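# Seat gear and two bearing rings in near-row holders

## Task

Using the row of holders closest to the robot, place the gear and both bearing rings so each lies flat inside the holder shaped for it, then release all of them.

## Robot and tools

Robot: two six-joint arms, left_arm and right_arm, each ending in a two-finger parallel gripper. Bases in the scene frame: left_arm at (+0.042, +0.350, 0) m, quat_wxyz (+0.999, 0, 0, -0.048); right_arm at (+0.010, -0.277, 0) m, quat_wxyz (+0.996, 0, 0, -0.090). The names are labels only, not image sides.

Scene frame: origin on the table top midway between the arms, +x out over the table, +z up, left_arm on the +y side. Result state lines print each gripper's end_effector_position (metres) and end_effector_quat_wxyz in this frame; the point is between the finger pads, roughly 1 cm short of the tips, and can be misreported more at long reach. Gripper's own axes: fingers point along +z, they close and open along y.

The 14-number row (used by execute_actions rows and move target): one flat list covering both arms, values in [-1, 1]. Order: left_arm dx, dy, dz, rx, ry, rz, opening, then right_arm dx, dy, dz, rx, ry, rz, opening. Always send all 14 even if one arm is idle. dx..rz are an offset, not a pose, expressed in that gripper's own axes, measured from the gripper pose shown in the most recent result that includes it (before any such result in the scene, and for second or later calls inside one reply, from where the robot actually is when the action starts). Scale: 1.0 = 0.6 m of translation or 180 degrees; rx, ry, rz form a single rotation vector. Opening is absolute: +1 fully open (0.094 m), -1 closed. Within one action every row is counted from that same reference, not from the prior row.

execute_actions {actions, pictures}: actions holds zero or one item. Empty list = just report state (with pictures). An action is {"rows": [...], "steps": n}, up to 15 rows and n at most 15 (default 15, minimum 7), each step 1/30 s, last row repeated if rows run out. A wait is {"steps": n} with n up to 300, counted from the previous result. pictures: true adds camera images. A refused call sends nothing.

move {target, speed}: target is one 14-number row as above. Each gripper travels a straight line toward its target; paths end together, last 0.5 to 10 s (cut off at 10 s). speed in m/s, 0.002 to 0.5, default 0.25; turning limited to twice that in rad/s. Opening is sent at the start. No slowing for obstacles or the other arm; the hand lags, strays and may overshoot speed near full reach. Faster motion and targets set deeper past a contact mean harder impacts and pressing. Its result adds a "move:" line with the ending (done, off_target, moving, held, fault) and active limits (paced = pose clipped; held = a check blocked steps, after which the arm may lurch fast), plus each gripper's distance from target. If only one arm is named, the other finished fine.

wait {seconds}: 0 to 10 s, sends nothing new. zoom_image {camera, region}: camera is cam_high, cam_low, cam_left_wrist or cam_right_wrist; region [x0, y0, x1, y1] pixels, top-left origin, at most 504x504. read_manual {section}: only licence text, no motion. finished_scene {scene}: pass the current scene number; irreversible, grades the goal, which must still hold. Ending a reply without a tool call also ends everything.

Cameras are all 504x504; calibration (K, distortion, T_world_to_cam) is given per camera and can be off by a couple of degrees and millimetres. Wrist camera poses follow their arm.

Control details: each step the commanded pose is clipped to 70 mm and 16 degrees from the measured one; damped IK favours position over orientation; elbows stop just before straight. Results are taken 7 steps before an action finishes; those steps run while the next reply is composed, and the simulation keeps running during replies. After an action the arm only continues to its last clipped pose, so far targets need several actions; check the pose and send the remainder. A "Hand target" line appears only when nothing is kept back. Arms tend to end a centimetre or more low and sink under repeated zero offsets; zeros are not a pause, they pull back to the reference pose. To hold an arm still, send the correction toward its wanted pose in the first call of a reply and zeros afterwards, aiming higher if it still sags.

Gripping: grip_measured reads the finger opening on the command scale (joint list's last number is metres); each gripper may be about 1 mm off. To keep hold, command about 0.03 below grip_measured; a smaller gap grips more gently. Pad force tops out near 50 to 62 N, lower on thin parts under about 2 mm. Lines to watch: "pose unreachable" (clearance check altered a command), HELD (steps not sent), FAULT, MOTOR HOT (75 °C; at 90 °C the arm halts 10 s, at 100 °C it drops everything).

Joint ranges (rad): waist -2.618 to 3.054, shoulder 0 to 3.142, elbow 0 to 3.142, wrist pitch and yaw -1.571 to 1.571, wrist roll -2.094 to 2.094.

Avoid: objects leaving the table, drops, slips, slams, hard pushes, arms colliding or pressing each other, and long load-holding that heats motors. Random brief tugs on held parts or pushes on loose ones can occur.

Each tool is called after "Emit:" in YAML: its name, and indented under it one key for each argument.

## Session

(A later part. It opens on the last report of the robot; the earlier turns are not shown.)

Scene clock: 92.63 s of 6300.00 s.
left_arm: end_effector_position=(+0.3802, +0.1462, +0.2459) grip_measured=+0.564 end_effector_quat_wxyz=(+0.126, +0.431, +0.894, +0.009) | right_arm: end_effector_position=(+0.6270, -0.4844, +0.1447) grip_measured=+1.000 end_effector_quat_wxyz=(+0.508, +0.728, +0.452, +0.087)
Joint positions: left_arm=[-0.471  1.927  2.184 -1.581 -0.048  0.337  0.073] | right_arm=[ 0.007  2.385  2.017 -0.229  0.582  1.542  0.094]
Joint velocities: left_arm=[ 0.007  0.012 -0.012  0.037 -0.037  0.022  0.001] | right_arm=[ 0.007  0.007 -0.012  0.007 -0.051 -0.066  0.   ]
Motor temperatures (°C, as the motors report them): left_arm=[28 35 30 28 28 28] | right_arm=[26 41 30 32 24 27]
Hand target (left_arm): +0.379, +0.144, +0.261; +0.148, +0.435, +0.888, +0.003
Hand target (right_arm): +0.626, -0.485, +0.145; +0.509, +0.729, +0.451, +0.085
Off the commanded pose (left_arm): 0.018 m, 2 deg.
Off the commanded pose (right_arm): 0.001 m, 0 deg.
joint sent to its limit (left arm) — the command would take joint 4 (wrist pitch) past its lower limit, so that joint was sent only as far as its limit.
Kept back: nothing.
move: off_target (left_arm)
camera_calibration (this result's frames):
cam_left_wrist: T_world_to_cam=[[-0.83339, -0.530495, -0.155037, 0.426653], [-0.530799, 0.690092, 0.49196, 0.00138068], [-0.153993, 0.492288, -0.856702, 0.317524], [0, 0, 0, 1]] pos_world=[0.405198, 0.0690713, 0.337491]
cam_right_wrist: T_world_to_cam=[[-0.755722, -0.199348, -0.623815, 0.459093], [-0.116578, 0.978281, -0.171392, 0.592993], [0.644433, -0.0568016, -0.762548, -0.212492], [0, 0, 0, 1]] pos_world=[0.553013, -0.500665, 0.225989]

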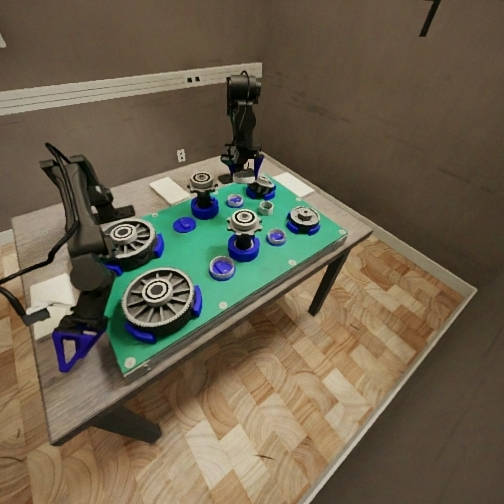

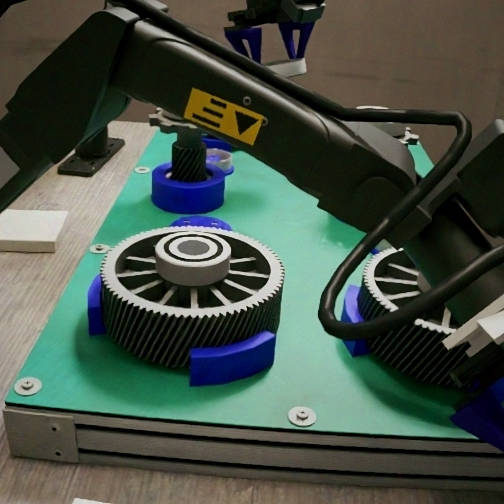

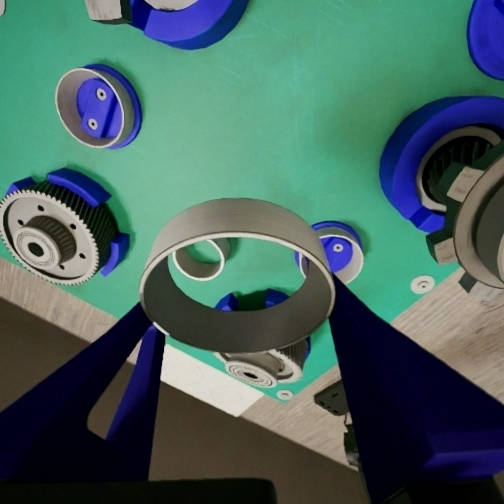

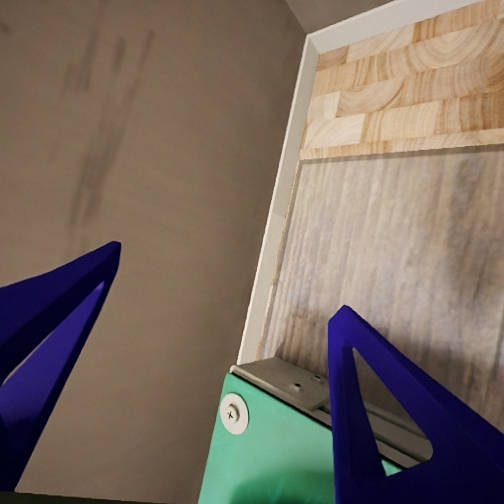

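Emit:
move:
  target: [-0.252,-0.343,-0.013,0,-0.06,0.09,0.5,0,0,0,0,0,0,1]

Scene clock: 94.50 s of 6300.00 s.
left_arm: end_effector_position=(+0.3058, -0.0927, +0.2438) grip_measured=+0.564 end_effector_quat_wxyz=(+0.242, +0.561, +0.791, -0.029) | right_arm: end_effector_position=(+0.6276, -0.4837, +0.1444) grip_measured=+1.000 end_effector_quat_wxyz=(+0.507, +0.728, +0.453, +0.089)
Joint positions: left_arm=[-0.997  2.368  2.818 -1.554 -0.165  0.18   0.073] | right_arm=[ 0.007  2.385  2.017 -0.229  0.577  1.543  0.094]
Joint velocities: left_arm=[ 0.002 -0.007  0.002 -0.007 -0.051 -0.007  0.001] | right_arm=[ 0.002 -0.012  0.017  0.022  0.037 -0.051  0.   ]
Motor temperatures (°C, as the motors report them): left_arm=[28 35 30 28 28 28] | right_arm=[26 41 30 32 24 27]
Hand target (left_arm): +0.314, -0.097, +0.265; +0.280, +0.544, +0.790, -0.043
Hand target (right_arm): +0.627, -0.484, +0.145; +0.508, +0.728, +0.452, +0.087
Off the commanded pose (left_arm): 0.019 m, 5 deg.
Off the commanded pose (right_arm): 0.001 m, 0 deg.
elbow stopped short (left arm): the move would have taken joint 3 (elbow) straighter than the controller allows; a more bent joint 3 avoids this.
Kept back: nothing.
move: off_target (left_arm)
camera_calibration (this result's frames):
cam_left_wrist: T_world_to_cam=[[-0.924157, -0.261607, -0.278381, 0.320435], [-0.341323, 0.892726, 0.294173, 0.136822], [0.17156, 0.36688, -0.914312, 0.324698], [0, 0, 0, 1]] pos_world=[0.287128, -0.157442, 0.345828]
cam_right_wrist: T_world_to_cam=[[-0.754393, -0.200564, -0.625033, 0.45823], [-0.120595, 0.978318, -0.168375, 0.594417], [0.645251, -0.0516448, -0.762223, -0.211103], [0, 0, 0, 1]] pos_world=[0.553583, -0.500527, 0.225586]

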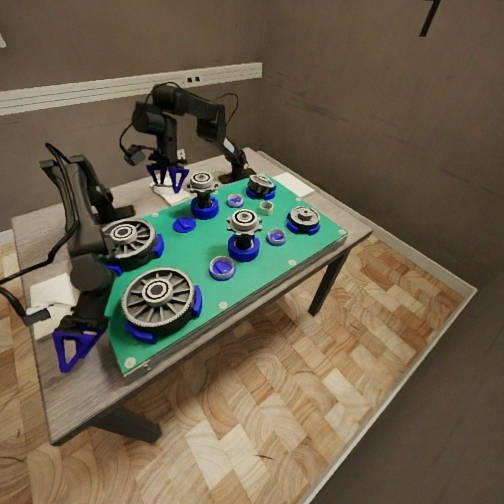

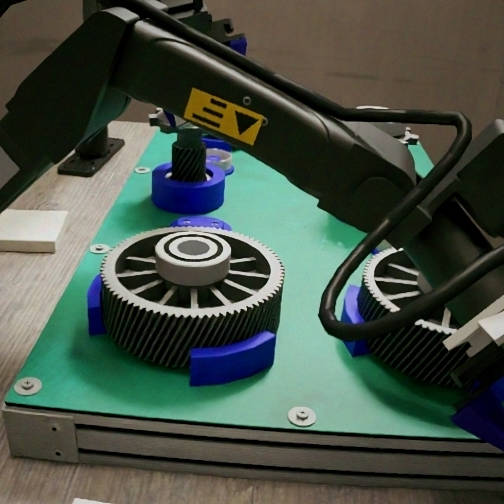

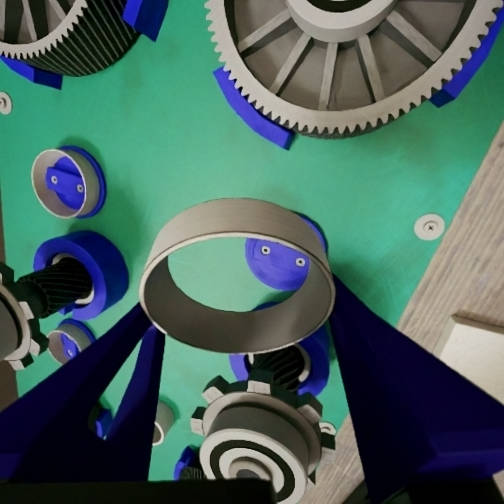

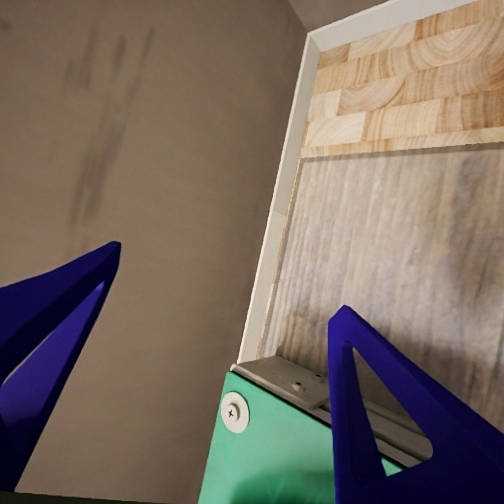

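Emit:
move:
  target: [0.096,-0.039,0.15,0.072,0.139,-0.014,0.5,0,0,0,0,0,0,1]
  speed: 0.1

Scene clock: 97.60 s of 6300.00 s.
left_arm: end_effector_position=(+0.2987, -0.0844, +0.1339) grip_measured=+0.564 end_effector_quat_wxyz=(+0.079, +0.568, +0.819, -0.032) | right_arm: end_effector_position=(+0.6282, -0.4829, +0.1441) grip_measured=+1.000 end_effector_quat_wxyz=(+0.505, +0.728, +0.454, +0.091)
Joint positions: left_arm=[-0.947  2.504  2.684 -1.581 -0.009  0.172  0.073] | right_arm=[ 0.007  2.385  2.017 -0.229  0.571  1.543  0.094]
Joint velocities: left_arm=[-0.002  0.002 -0.007  0.007 -0.022 -0.007  0.   ] | right_arm=[-0.002 -0.012  0.007 -0.022 -0.037  0.037  0.   ]
Motor temperatures (°C, as the motors report them): left_arm=[28 36 30 28 28 28] | right_arm=[26 41 30 32 24 27]
Hand target (left_arm): +0.300, -0.081, +0.135; +0.076, +0.560, +0.824, -0.036
Hand target (right_arm): +0.628, -0.484, +0.144; +0.507, +0.728, +0.453, +0.089
Off the commanded pose (left_arm): 0.006 m, 10 deg.
Off the commanded pose (right_arm): 0.001 m, 0 deg.
joint sent to its limit (left arm) — the command would take joint 4 (wrist pitch) past its lower limit, so that joint was sent only as far as its limit.
Kept back: nothing.
move: off_target (left_arm)
camera_calibration (this result's frames):
cam_left_wrist: T_world_to_cam=[[-0.969402, -0.237408, -0.0624248, 0.272084], [-0.23341, 0.81269, 0.533905, 0.088205], [-0.0760213, 0.532139, -0.843237, 0.300808], [0, 0, 0, 1]] pos_world=[0.307215, -0.16716, 0.223544]
cam_right_wrist: T_world_to_cam=[[-0.752972, -0.201876, -0.626323, 0.457301], [-0.124916, 0.978325, -0.165157, 0.595944], [0.646088, -0.0461205, -0.761868, -0.209596], [0, 0, 0, 1]] pos_world=[0.554196, -0.500375, 0.225157]

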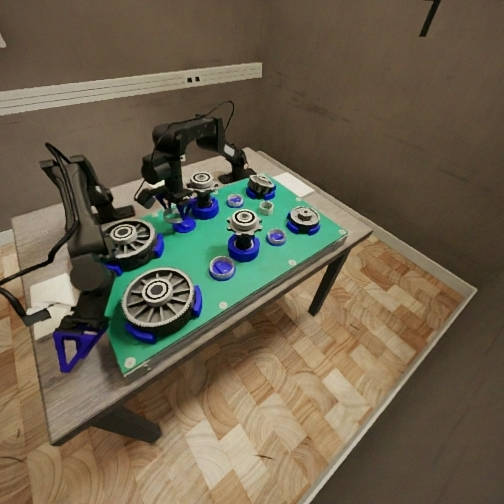

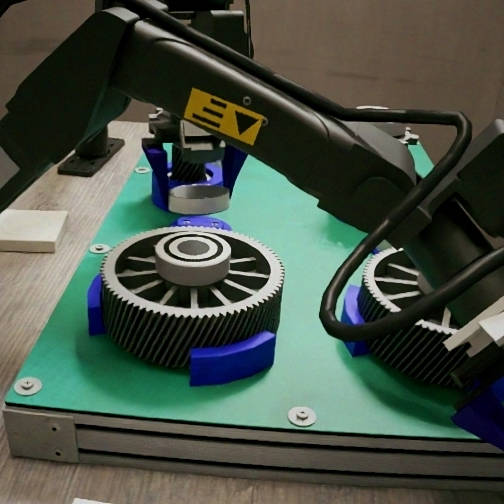

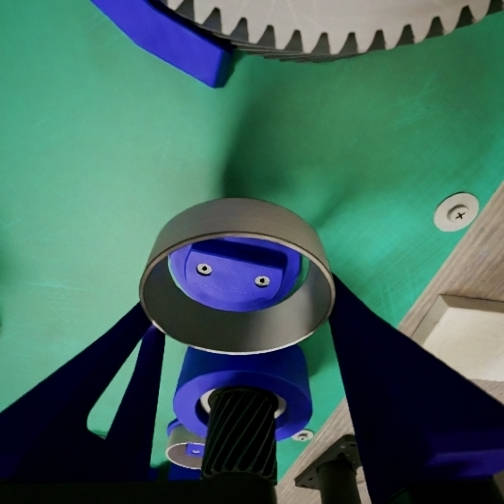

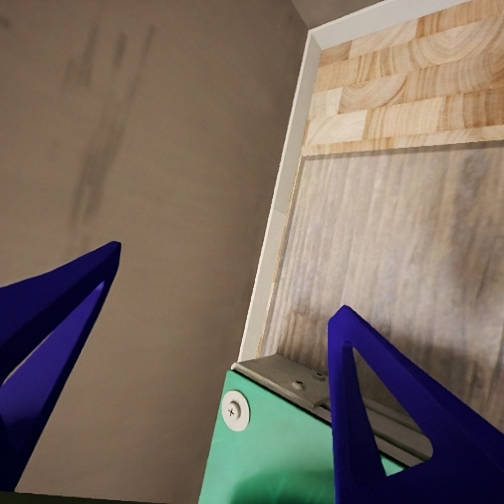

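Emit:
move:
  target: [0.058,0.015,0.04,0.012,0.055,0,0.5,0,0,0,0,0,0,1]
  speed: 0.04

Scene clock: 100.27 s of 6300.00 s.
left_arm: end_effector_position=(+0.2952, -0.0576, +0.1004) grip_measured=+0.564 end_effector_quat_wxyz=(+0.016, +0.572, +0.820, -0.002) | right_arm: end_effector_position=(+0.6287, -0.4822, +0.1438) grip_measured=+1.000 end_effector_quat_wxyz=(+0.504, +0.728, +0.455, +0.093)
Joint positions: left_arm=[-0.925  2.49   2.53  -1.581 -0.009  0.197  0.073] | right_arm=[ 0.007  2.385  2.017 -0.229  0.566  1.544  0.094]
Joint velocities: left_arm=[-0.007 -0.022  0.002 -0.022 -0.11  -0.007 -0.001] | right_arm=[-0.007 -0.007  0.002 -0.007 -0.007 -0.007  0.   ]
Motor temperatures (°C, as the motors report them): left_arm=[28 38 30 28 28 28] | right_arm=[26 42 30 32 24 27]
Hand target (left_arm): +0.297, -0.053, +0.104; +0.013, +0.571, +0.821, -0.005
Hand target (right_arm): +0.628, -0.483, +0.144; +0.505, +0.728, +0.454, +0.091
Off the commanded pose (left_arm): 0.007 m, 2 deg.
Off the commanded pose (right_arm): 0.001 m, 0 deg.
joint sent to its limit (left arm) — the command would take joint 4 (wrist pitch) past its lower limit, so that joint was sent only as far as its limit.
Kept back: nothing.
move: done
camera_calibration (this result's frames):
cam_left_wrist: T_world_to_cam=[[-0.9731, -0.229305, -0.0222818, 0.270498], [-0.189591, 0.742091, 0.642928, 0.0556076], [-0.130892, 0.629857, -0.765602, 0.272103], [0, 0, 0, 1]] pos_world=[0.30938, -0.150626, 0.178598]
cam_right_wrist: T_world_to_cam=[[-0.751514, -0.202792, -0.627776, 0.456535], [-0.12872, 0.978367, -0.161953, 0.597216], [0.647038, -0.0409021, -0.76136, -0.208296], [0, 0, 0, 1]] pos_world=[0.554742, -0.500235, 0.224734]

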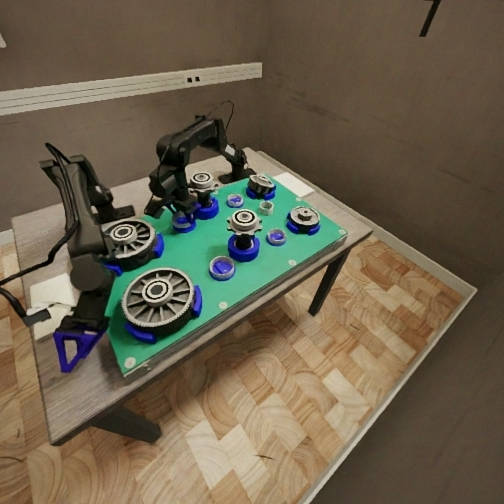

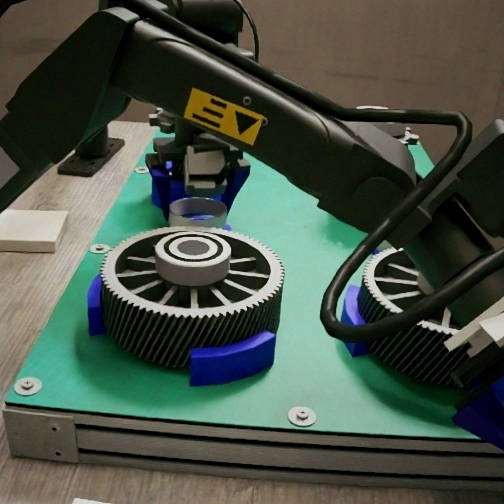

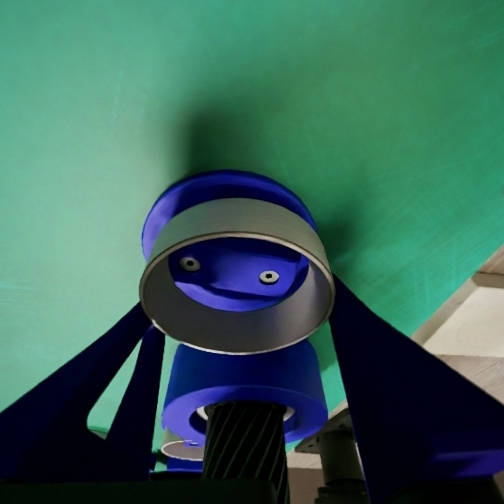

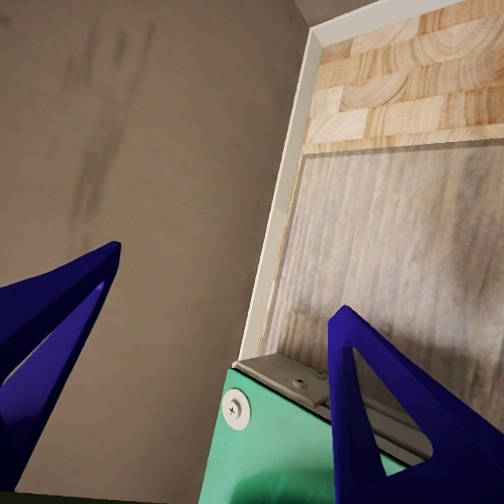

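Emit:
move:
  target: [0.004,0.013,0.016,0.004,0.01,0,0.5,0,0,0,0,0,0,1]
  speed: 0.015

Scene clock: 102.00 s of 6300.00 s.
left_arm: end_effector_position=(+0.2993, -0.0545, +0.0906) grip_measured=+0.564 end_effector_quat_wxyz=(+0.006, +0.571, +0.821, +0.002) | right_arm: end_effector_position=(+0.6293, -0.4815, +0.1435) grip_measured=+1.000 end_effector_quat_wxyz=(+0.503, +0.728, +0.457, +0.096)
Joint positions: left_arm=[-0.914  2.511  2.53  -1.581 -0.007  0.207  0.073] | right_arm=[ 0.007  2.385  2.017 -0.229  0.56   1.544  0.094]
Joint velocities: left_arm=[ 0.012 -0.002 -0.012  0.007 -0.037 -0.037 -0.   ] | right_arm=[ 0.017 -0.002 -0.012 -0.066 -0.051 -0.066  0.   ]
Motor temperatures (°C, as the motors report them): left_arm=[28 38 30 28 28 28] | right_arm=[26 42 30 32 24 27]
Hand target (left_arm): +0.302, -0.053, +0.091; +0.004, +0.572, +0.820, -0.001
Hand target (right_arm): +0.629, -0.482, +0.144; +0.504, +0.728, +0.455, +0.093
Off the commanded pose (left_arm): 0.003 m, 1 deg.
Off the commanded pose (right_arm): 0.001 m, 0 deg.
joint sent to its limit (left arm) — the command would take joint 4 (wrist pitch) past its lower limit, so that joint was sent only as far as its limit.
Kept back: nothing.
move: done
camera_calibration (this result's frames):
cam_left_wrist: T_world_to_cam=[[-0.972977, -0.230444, -0.0145507, 0.274143], [-0.182809, 0.730292, 0.658221, 0.0562997], [-0.141057, 0.643093, -0.752684, 0.265739], [0, 0, 0, 1]] pos_world=[0.314512, -0.148836, 0.166949]
cam_right_wrist: T_world_to_cam=[[-0.75017, -0.203974, -0.628998, 0.455679], [-0.132743, 0.978324, -0.15894, 0.598615], [0.647784, -0.0357368, -0.760986, -0.206878], [0, 0, 0, 1]] pos_world=[0.555311, -0.500086, 0.224334]

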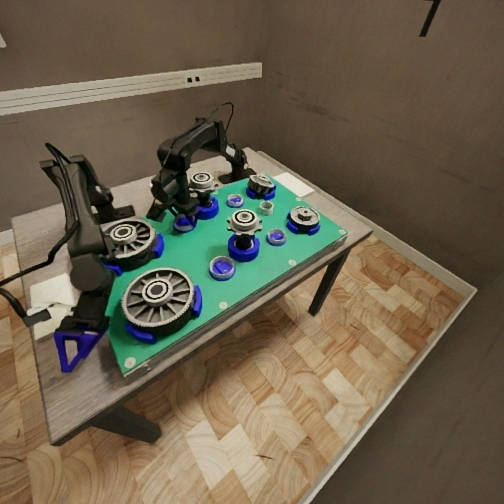

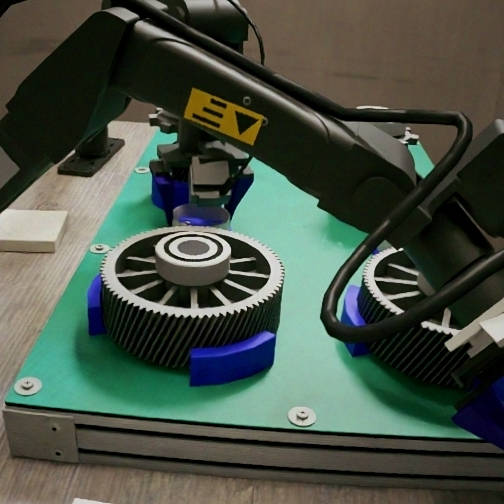

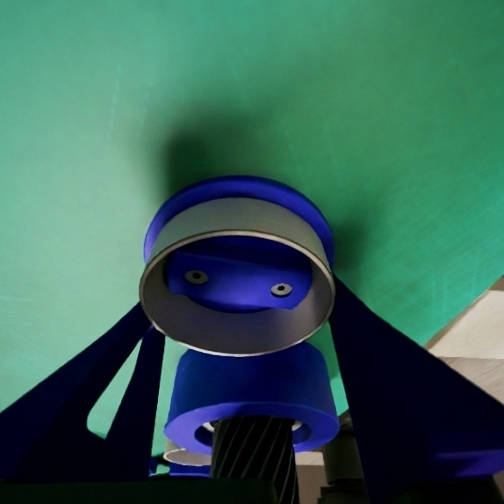

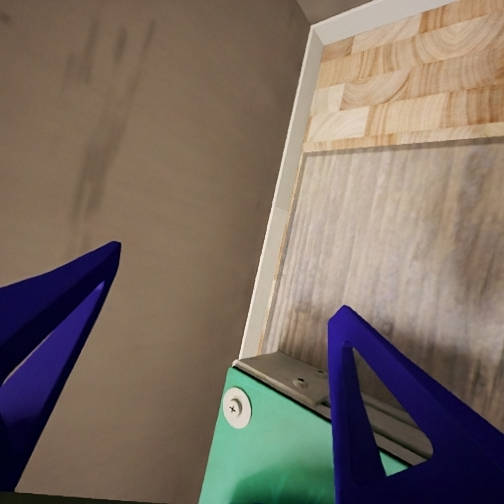

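Looks nearly seated; a light press, then release.

Emit:
move:
  target: [0.003,-0.002,0.01,0,0,0,0.5,0,0,0,0,0,0,1]
  speed: 0.01

Emit:
move:
  target: [0,0,0,0,0,0,0.62,0,0,0,0,0,0,1]

Scene clock: 103.10 s of 6300.00 s.
left_arm: end_effector_position=(+0.2993, -0.0542, +0.0899) grip_measured=+0.564 end_effector_quat_wxyz=(+0.010, +0.571, +0.821, +0.000) | right_arm: end_effector_position=(+0.6298, -0.4808, +0.1432) grip_measured=+1.000 end_effector_quat_wxyz=(+0.502, +0.727, +0.458, +0.097)
Joint positions: left_arm=[-0.914  2.483  2.476 -1.545 -0.008  0.207  0.073] | right_arm=[ 0.007  2.385  2.017 -0.229  0.555  1.545  0.094]
Joint velocities: left_arm=[ 0.002  0.002 -0.017  0.037 -0.037 -0.037 -0.001] | right_arm=[-0.002  0.007 -0.002 -0.007 -0.007  0.022  0.   ]
Motor temperatures (°C, as the motors report them): left_arm=[28 39 30 28 28 28] | right_arm=[26 42 30 32 24 27]
Hand target (left_arm): +0.298, -0.053, +0.085; +0.005, +0.571, +0.821, +0.002
Hand target (right_arm): +0.629, -0.482, +0.143; +0.503, +0.728, +0.456, +0.095
Off the commanded pose (left_arm): 0.006 m, 1 deg.
Off the commanded pose (right_arm): 0.001 m, 0 deg.
Kept back: nothing.
move: done
camera_calibration (this result's frames):
cam_left_wrist: T_world_to_cam=[[-0.972877, -0.230586, -0.0184753, 0.274497], [-0.186697, 0.735521, 0.65127, 0.0586247], [-0.136585, 0.637055, -0.758621, 0.263895], [0, 0, 0, 1]] pos_world=[0.314041, -0.14794, 0.167087]
cam_right_wrist: T_world_to_cam=[[-0.74891, -0.205043, -0.630152, 0.454892], [-0.136465, 0.978264, -0.156131, 0.599897], [0.648468, -0.0309342, -0.760613, -0.20556], [0, 0, 0, 1]] pos_world=[0.555837, -0.499944, 0.223961]

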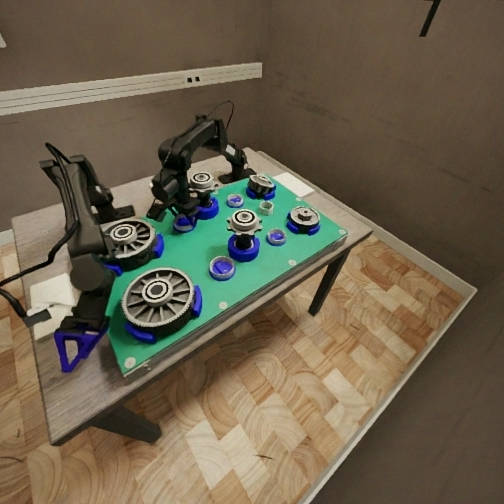

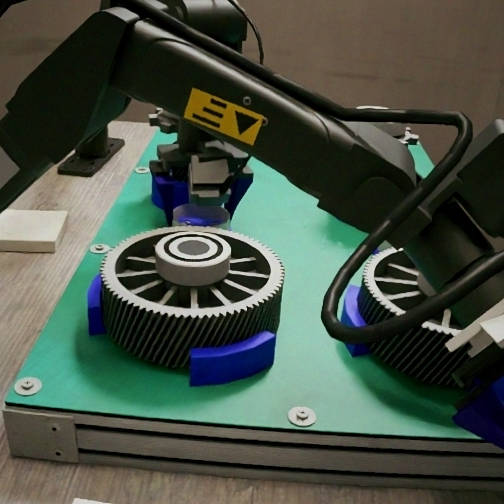

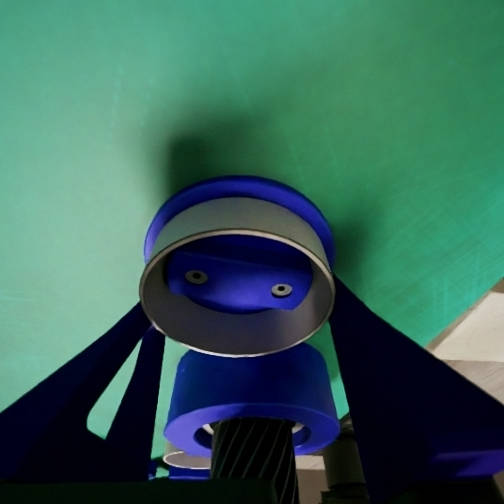

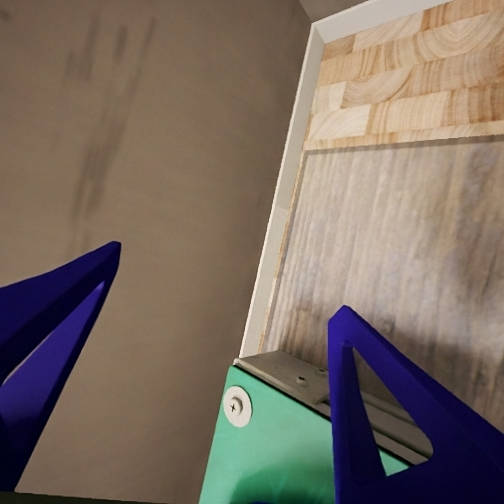

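Scene clock: 103.60 s of 6300.00 s.
left_arm: end_effector_position=(+0.2992, -0.0541, +0.0895) grip_measured=+0.618 end_effector_quat_wxyz=(+0.010, +0.571, +0.821, +0.000) | right_arm: end_effector_position=(+0.6303, -0.4801, +0.1429) grip_measured=+1.000 end_effector_quat_wxyz=(+0.501, +0.727, +0.459, +0.100)
Joint positions: left_arm=[-0.914  2.484  2.476 -1.545 -0.008  0.207  0.076] | right_arm=[ 0.007  2.385  2.017 -0.229  0.55   1.545  0.094]
Joint velocities: left_arm=[ 0.007  0.002 -0.002 -0.022  0.037  0.037  0.   ] | right_arm=[ 0.002 -0.007 -0.002 -0.022 -0.051 -0.007  0.   ]
Motor temperatures (°C, as the motors report them): left_arm=[28 39 30 28 28 28] | right_arm=[26 42 30 32 24 27]
Hand target (left_arm): +0.299, -0.054, +0.090; +0.010, +0.571, +0.821, +0.000
Hand target (right_arm): +0.630, -0.481, +0.143; +0.502, +0.727, +0.458, +0.098
Off the commanded pose (left_arm): 0.000 m, 0 deg.
Off the commanded pose (right_arm): 0.001 m, 0 deg.
Kept back: nothing.
move: done
camera_calibration (this result's frames):
cam_left_wrist: T_world_to_cam=[[-0.972888, -0.230568, -0.0181058, 0.274429], [-0.1863, 0.73489, 0.652096, 0.0586193], [-0.137047, 0.637789, -0.75792, 0.263614], [0, 0, 0, 1]] pos_world=[0.314037, -0.147934, 0.166542]
cam_right_wrist: T_world_to_cam=[[-0.747558, -0.206204, -0.631377, 0.454039], [-0.140491, 0.97817, -0.153122, 0.60128], [0.649168, -0.0257643, -0.760208, -0.204124], [0, 0, 0, 1]] pos_world=[0.556406, -0.499788, 0.223562]

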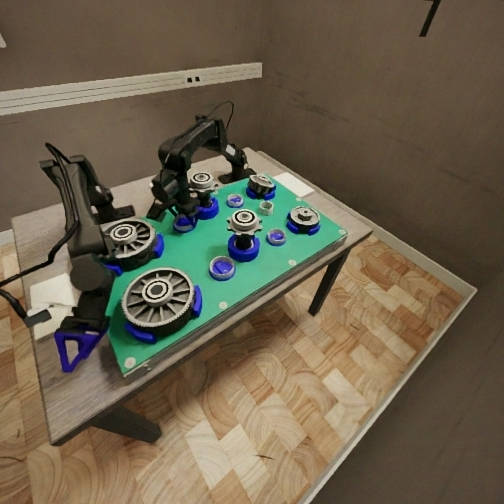

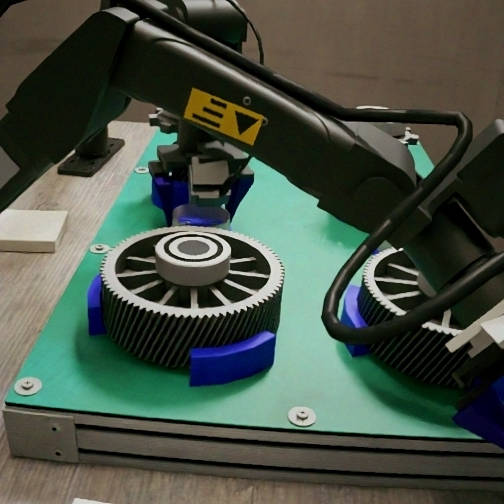

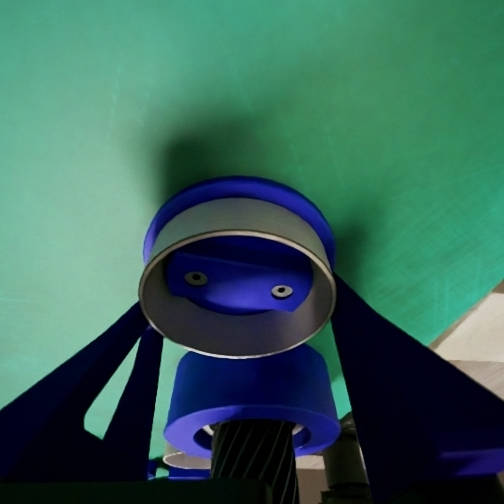

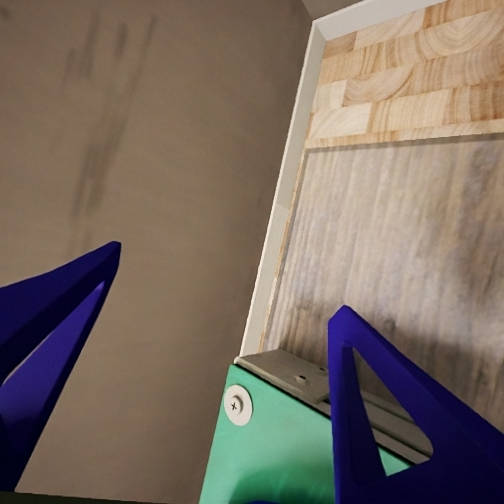

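Emit:
move:
  target: [-0.03,0,-0.27,0,-0.12,0,1,0,0,0,0,0,0,1]

Emit:
move:
  target: [0.35,0.1,0,0,0,-0.38,1,0,0,0,0,0,0,1]

Scene clock: 107.33 s of 6300.00 s.
left_arm: end_effector_position=(+0.3026, -0.0694, +0.2422) grip_measured=+1.000 end_effector_quat_wxyz=(+0.176, +0.558, +0.804, -0.106) | right_arm: end_effector_position=(+0.6309, -0.4794, +0.1427) grip_measured=+1.000 end_effector_quat_wxyz=(+0.500, +0.727, +0.460, +0.101)
Joint positions: left_arm=[-0.899  2.288  2.696 -1.569  0.063  0.207  0.094] | right_arm=[ 0.007  2.385  2.017 -0.229  0.545  1.545  0.094]
Joint velocities: left_arm=[-0.007 -0.002 -0.007  0.022  0.007  0.022  0.   ] | right_arm=[ 0.002  0.002  0.002  0.022 -0.081 -0.081  0.   ]
Motor temperatures (°C, as the motors report them): left_arm=[28 40 30 28 28 28] | right_arm=[26 42 30 33 24 27]
Hand target (left_arm): +0.303, -0.066, +0.250; +0.180, +0.557, +0.803, -0.113
Hand target (right_arm): +0.630, -0.480, +0.143; +0.501, +0.727, +0.459, +0.099
Off the commanded pose (left_arm): 0.009 m, 1 deg.
Off the commanded pose (right_arm): 0.001 m, 0 deg.
joint sent to its limit (left arm) — the command would take joint 4 (wrist pitch) past its lower limit, so that joint was sent only as far as its limit.
Kept back: nothing.
move: done
camera_calibration (this result's frames):
cam_left_wrist: T_world_to_cam=[[-0.965538, -0.248127, -0.078551, 0.288145], [-0.260213, 0.91436, 0.310219, 0.0885222], [-0.00514982, 0.319968, -0.947414, 0.373559], [0, 0, 0, 1]] pos_world=[0.303173, -0.128972, 0.349088]
cam_right_wrist: T_world_to_cam=[[-0.746289, -0.207253, -0.632533, 0.453255], [-0.144216, 0.978063, -0.150316, 0.602547], [0.649811, -0.0209578, -0.759807, -0.202789], [0, 0, 0, 1]] pos_world=[0.556931, -0.49964, 0.22319]

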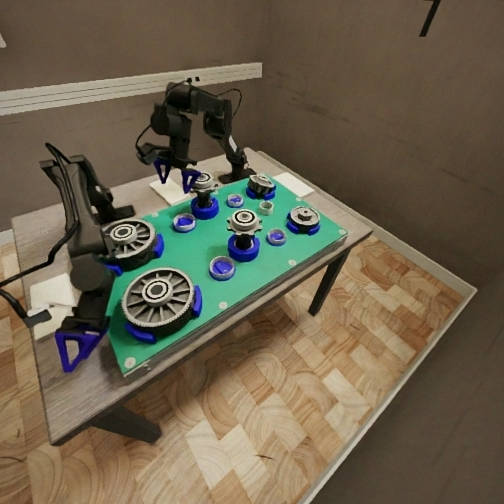

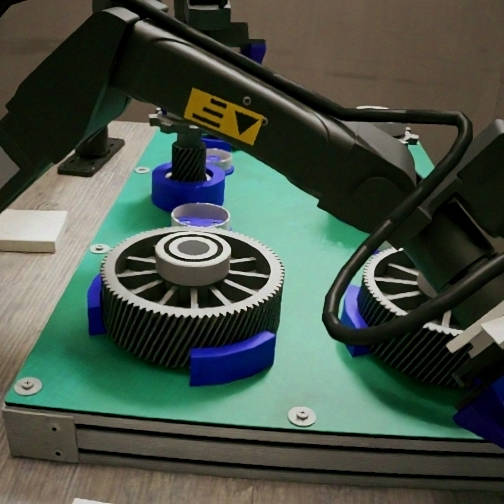

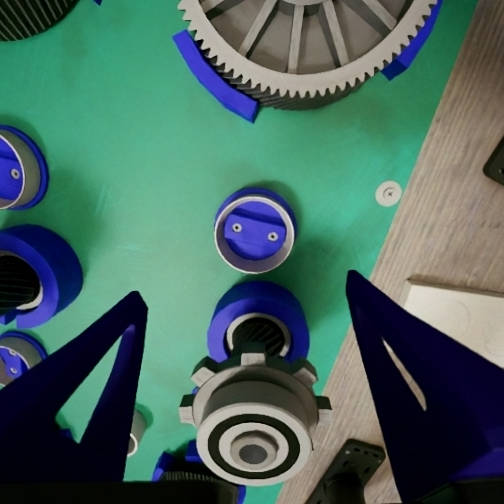

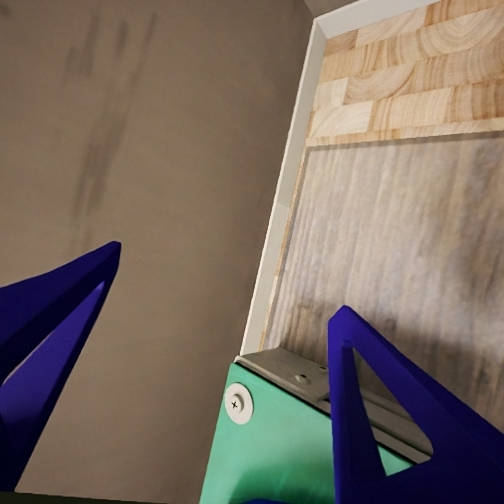

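Scene clock: 110.87 s of 6300.00 s.
left_arm: end_effector_position=(+0.2977, +0.0581, +0.1929) grip_measured=+1.000 end_effector_quat_wxyz=(+0.141, +0.096, +0.928, -0.330) | right_arm: end_effector_position=(+0.6314, -0.4787, +0.1424) grip_measured=+1.000 end_effector_quat_wxyz=(+0.498, +0.727, +0.461, +0.103)
Joint positions: left_arm=[-0.588  1.45   1.213 -0.689  0.379 -0.605  0.094] | right_arm=[ 0.007  2.385  2.017 -0.229  0.54   1.546  0.094]
Joint velocities: left_arm=[-0.007 -0.007 -0.012  0.022 -0.007 -0.022  0.   ] | right_arm=[-0.007  0.007  0.002  0.007 -0.022 -0.081  0.   ]
Motor temperatures (°C, as the motors report them): left_arm=[28 39 29 28 29 28] | right_arm=[26 42 30 33 24 27]
Hand target (left_arm): +0.287, +0.120, +0.157; +0.097, +0.034, +0.968, -0.229
Hand target (right_arm): +0.631, -0.479, +0.143; +0.500, +0.727, +0.460, +0.101
Off the commanded pose (left_arm): 0.082 m, 21 deg; orientation clipped at the last step of the last action.
Off the commanded pose (right_arm): 0.001 m, 0 deg.
Kept back: nothing.
move: off_target (left_arm); limits=paced
camera_calibration (this result's frames):
cam_left_wrist: T_world_to_cam=[[-0.383555, -0.750827, 0.537721, 0.048197], [-0.808171, 0.554662, 0.198016, 0.191604], [-0.446929, -0.35862, -0.81954, 0.43224], [0, 0, 0, 1]] pos_world=[0.366516, 0.0849225, 0.290381]
cam_right_wrist: T_world_to_cam=[[-0.744928, -0.208394, -0.633762, 0.452406], [-0.148245, 0.977918, -0.147311, 0.603913], [0.650466, -0.0157839, -0.759372, -0.201335], [0, 0, 0, 1]] pos_world=[0.557499, -0.499477, 0.222793]

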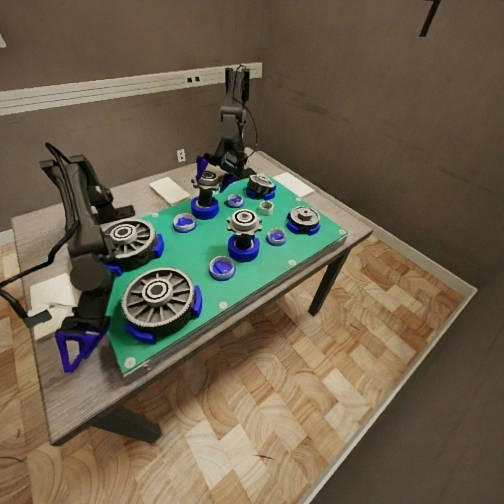

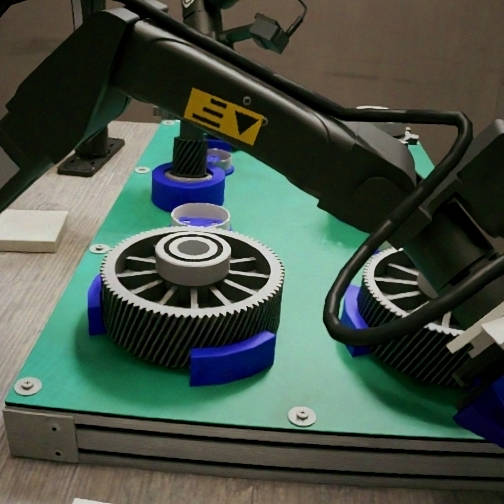

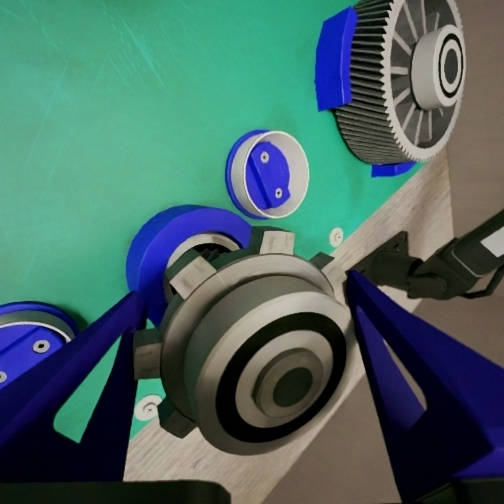

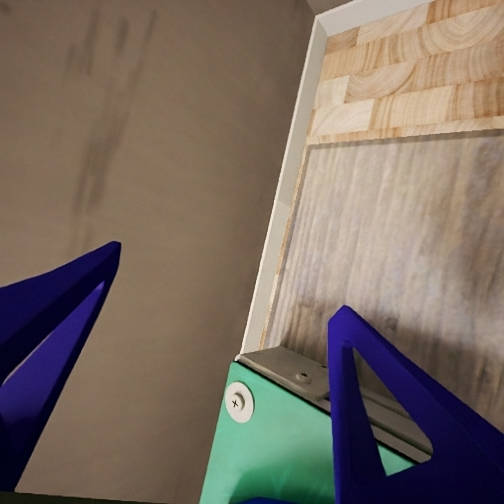

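Emit:
move:
  target: [0,0,-0.15,0,0,0,1,0,0,0,0,0,0,1]
  speed: 0.1

Emit:
move:
  target: [0.03,0.2,-0.12,-0.21,0.0,-0.06,1,0,0,0,0,0,0,1]

Scene clock: 112.70 s of 6300.00 s.
left_arm: end_effector_position=(+0.2780, +0.1153, +0.2496) grip_measured=+1.000 end_effector_quat_wxyz=(+0.134, +0.090, +0.932, -0.325) | right_arm: end_effector_position=(+0.6319, -0.4780, +0.1421) grip_measured=+1.000 end_effector_quat_wxyz=(+0.497, +0.727, +0.462, +0.105)
Joint positions: left_arm=[-0.453  1.32   1.354 -1.025  0.453 -0.493  0.094] | right_arm=[ 0.007  2.385  2.017 -0.229  0.535  1.546  0.094]
Joint velocities: left_arm=[-0.012  0.017  0.007  0.022  0.037  0.066  0.   ] | right_arm=[-0.012 -0.007  0.012  0.007  0.022 -0.037  0.   ]
Motor temperatures (°C, as the motors report them): left_arm=[28 39 30 28 29 28] | right_arm=[26 42 30 33 24 27]
Hand target (left_arm): +0.279, +0.116, +0.258; +0.141, +0.096, +0.929, -0.330
Hand target (right_arm): +0.631, -0.479, +0.142; +0.498, +0.727, +0.461, +0.103
Off the commanded pose (left_arm): 0.010 m, 1 deg.
Off the commanded pose (right_arm): 0.001 m, 0 deg.
Kept back: nothing.
move: done
camera_calibration (this result's frames):
cam_left_wrist: T_world_to_cam=[[-0.368667, -0.759268, 0.536281, 0.0503002], [-0.808776, 0.546388, 0.217583, 0.128949], [-0.458221, -0.353515, -0.815512, 0.491951], [0, 0, 0, 1]] pos_world=[0.348257, 0.141647, 0.34616]
cam_right_wrist: T_world_to_cam=[[-0.743652, -0.209423, -0.634921, 0.451626], [-0.151972, 0.977764, -0.144509, 0.605165], [0.651066, -0.010974, -0.758942, -0.199984], [0, 0, 0, 1]] pos_world=[0.558023, -0.499323, 0.222423]

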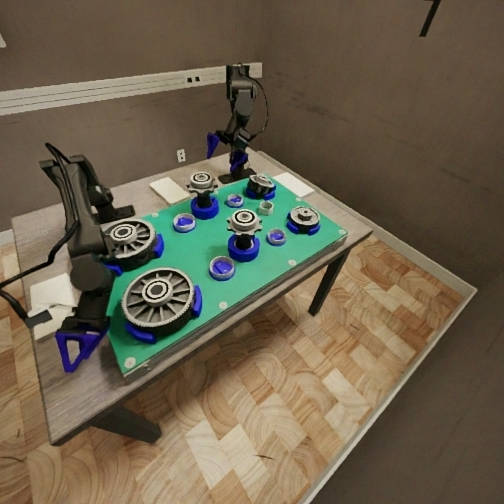

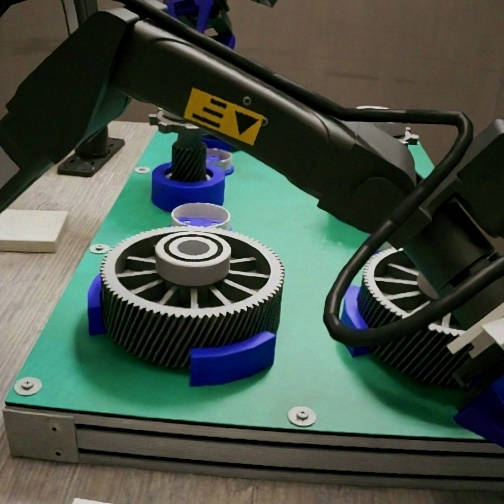

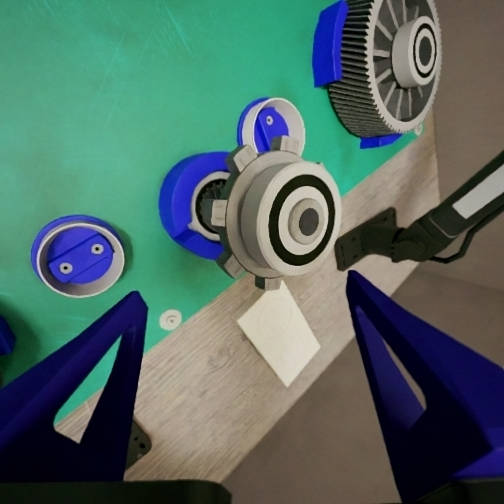

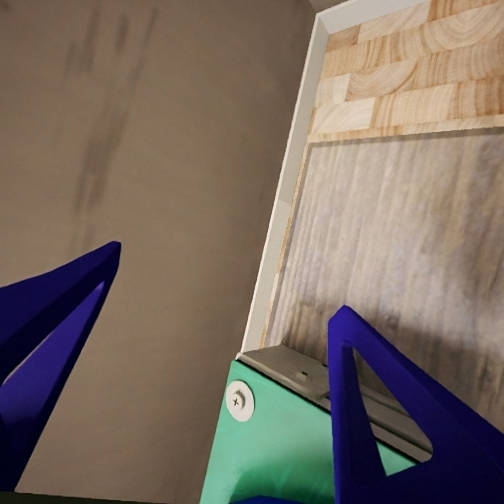

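Scene clock: 114.63 s of 6300.00 s.
left_arm: end_effector_position=(+0.2737, +0.2508, +0.2226) grip_measured=+1.000 end_effector_quat_wxyz=(+0.119, -0.031, +0.992, -0.022) | right_arm: end_effector_position=(+0.6324, -0.4772, +0.1419) grip_measured=+1.000 end_effector_quat_wxyz=(+0.496, +0.726, +0.463, +0.108)
Joint positions: left_arm=[-0.365  1.336  1.455 -1.459 -0.073 -0.514  0.094] | right_arm=[ 0.007  2.385  2.017 -0.229  0.529  1.547  0.094]
Joint velocities: left_arm=[-0.007 -0.002  0.012  0.066  0.007 -0.037  0.   ] | right_arm=[ 0.007  0.007 -0.002 -0.007 -0.037 -0.007  0.   ]
Motor temperatures (°C, as the motors report them): left_arm=[28 38 30 28 29 28] | right_arm=[26 42 30 33 24 27]
Hand target (left_arm): +0.277, +0.255, +0.228; +0.124, -0.042, +0.991, -0.017
Hand target (right_arm): +0.632, -0.478, +0.142; +0.497, +0.727, +0.462, +0.106
Off the commanded pose (left_arm): 0.008 m, 2 deg.
Off the commanded pose (right_arm): 0.001 m, 0 deg.
Kept back: nothing.
move: done
camera_calibration (this result's frames):
cam_left_wrist: T_world_to_cam=[[-0.0616738, -0.997956, 0.016722, 0.257591], [-0.883247, 0.0623721, 0.464741, 0.144109], [-0.464834, 0.0138927, -0.885289, 0.441109], [0, 0, 0, 1]] pos_world=[0.348213, 0.241948, 0.319227]
cam_right_wrist: T_world_to_cam=[[-0.74217, -0.210255, -0.636378, 0.450879], [-0.155789, 0.97763, -0.141315, 0.606382], [0.651854, -0.00573913, -0.758322, -0.198618], [0, 0, 0, 1]] pos_world=[0.558567, -0.499157, 0.222004]

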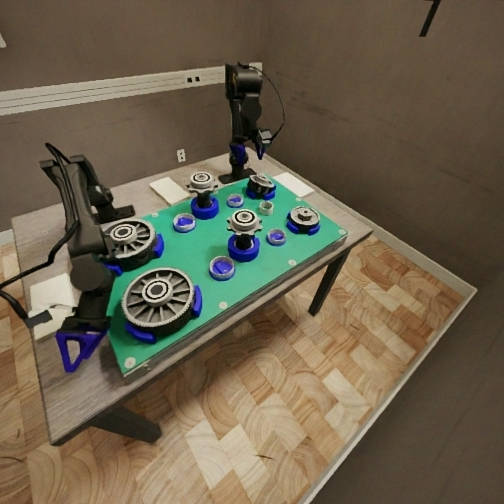

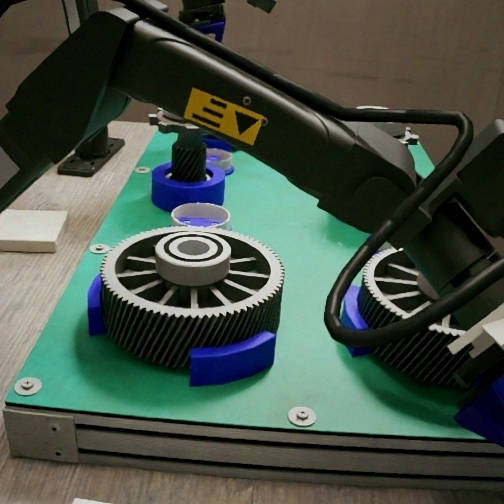

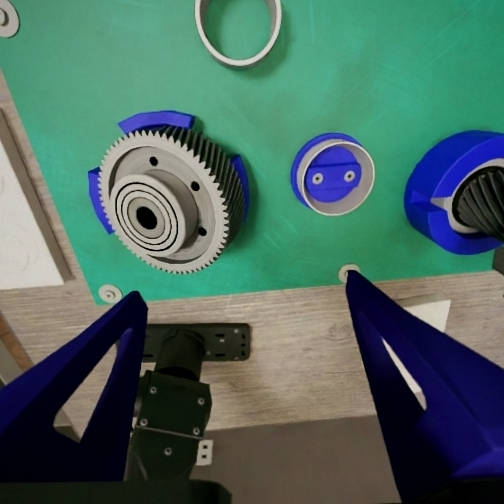

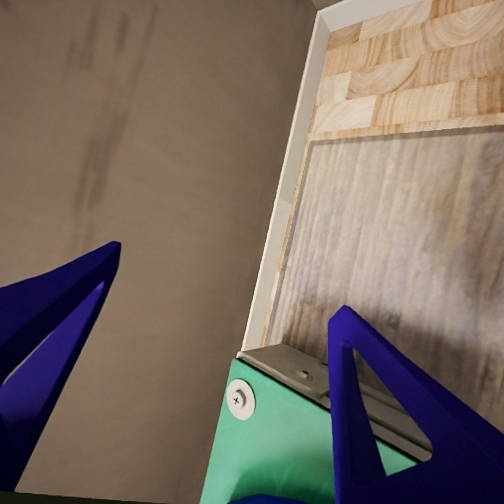

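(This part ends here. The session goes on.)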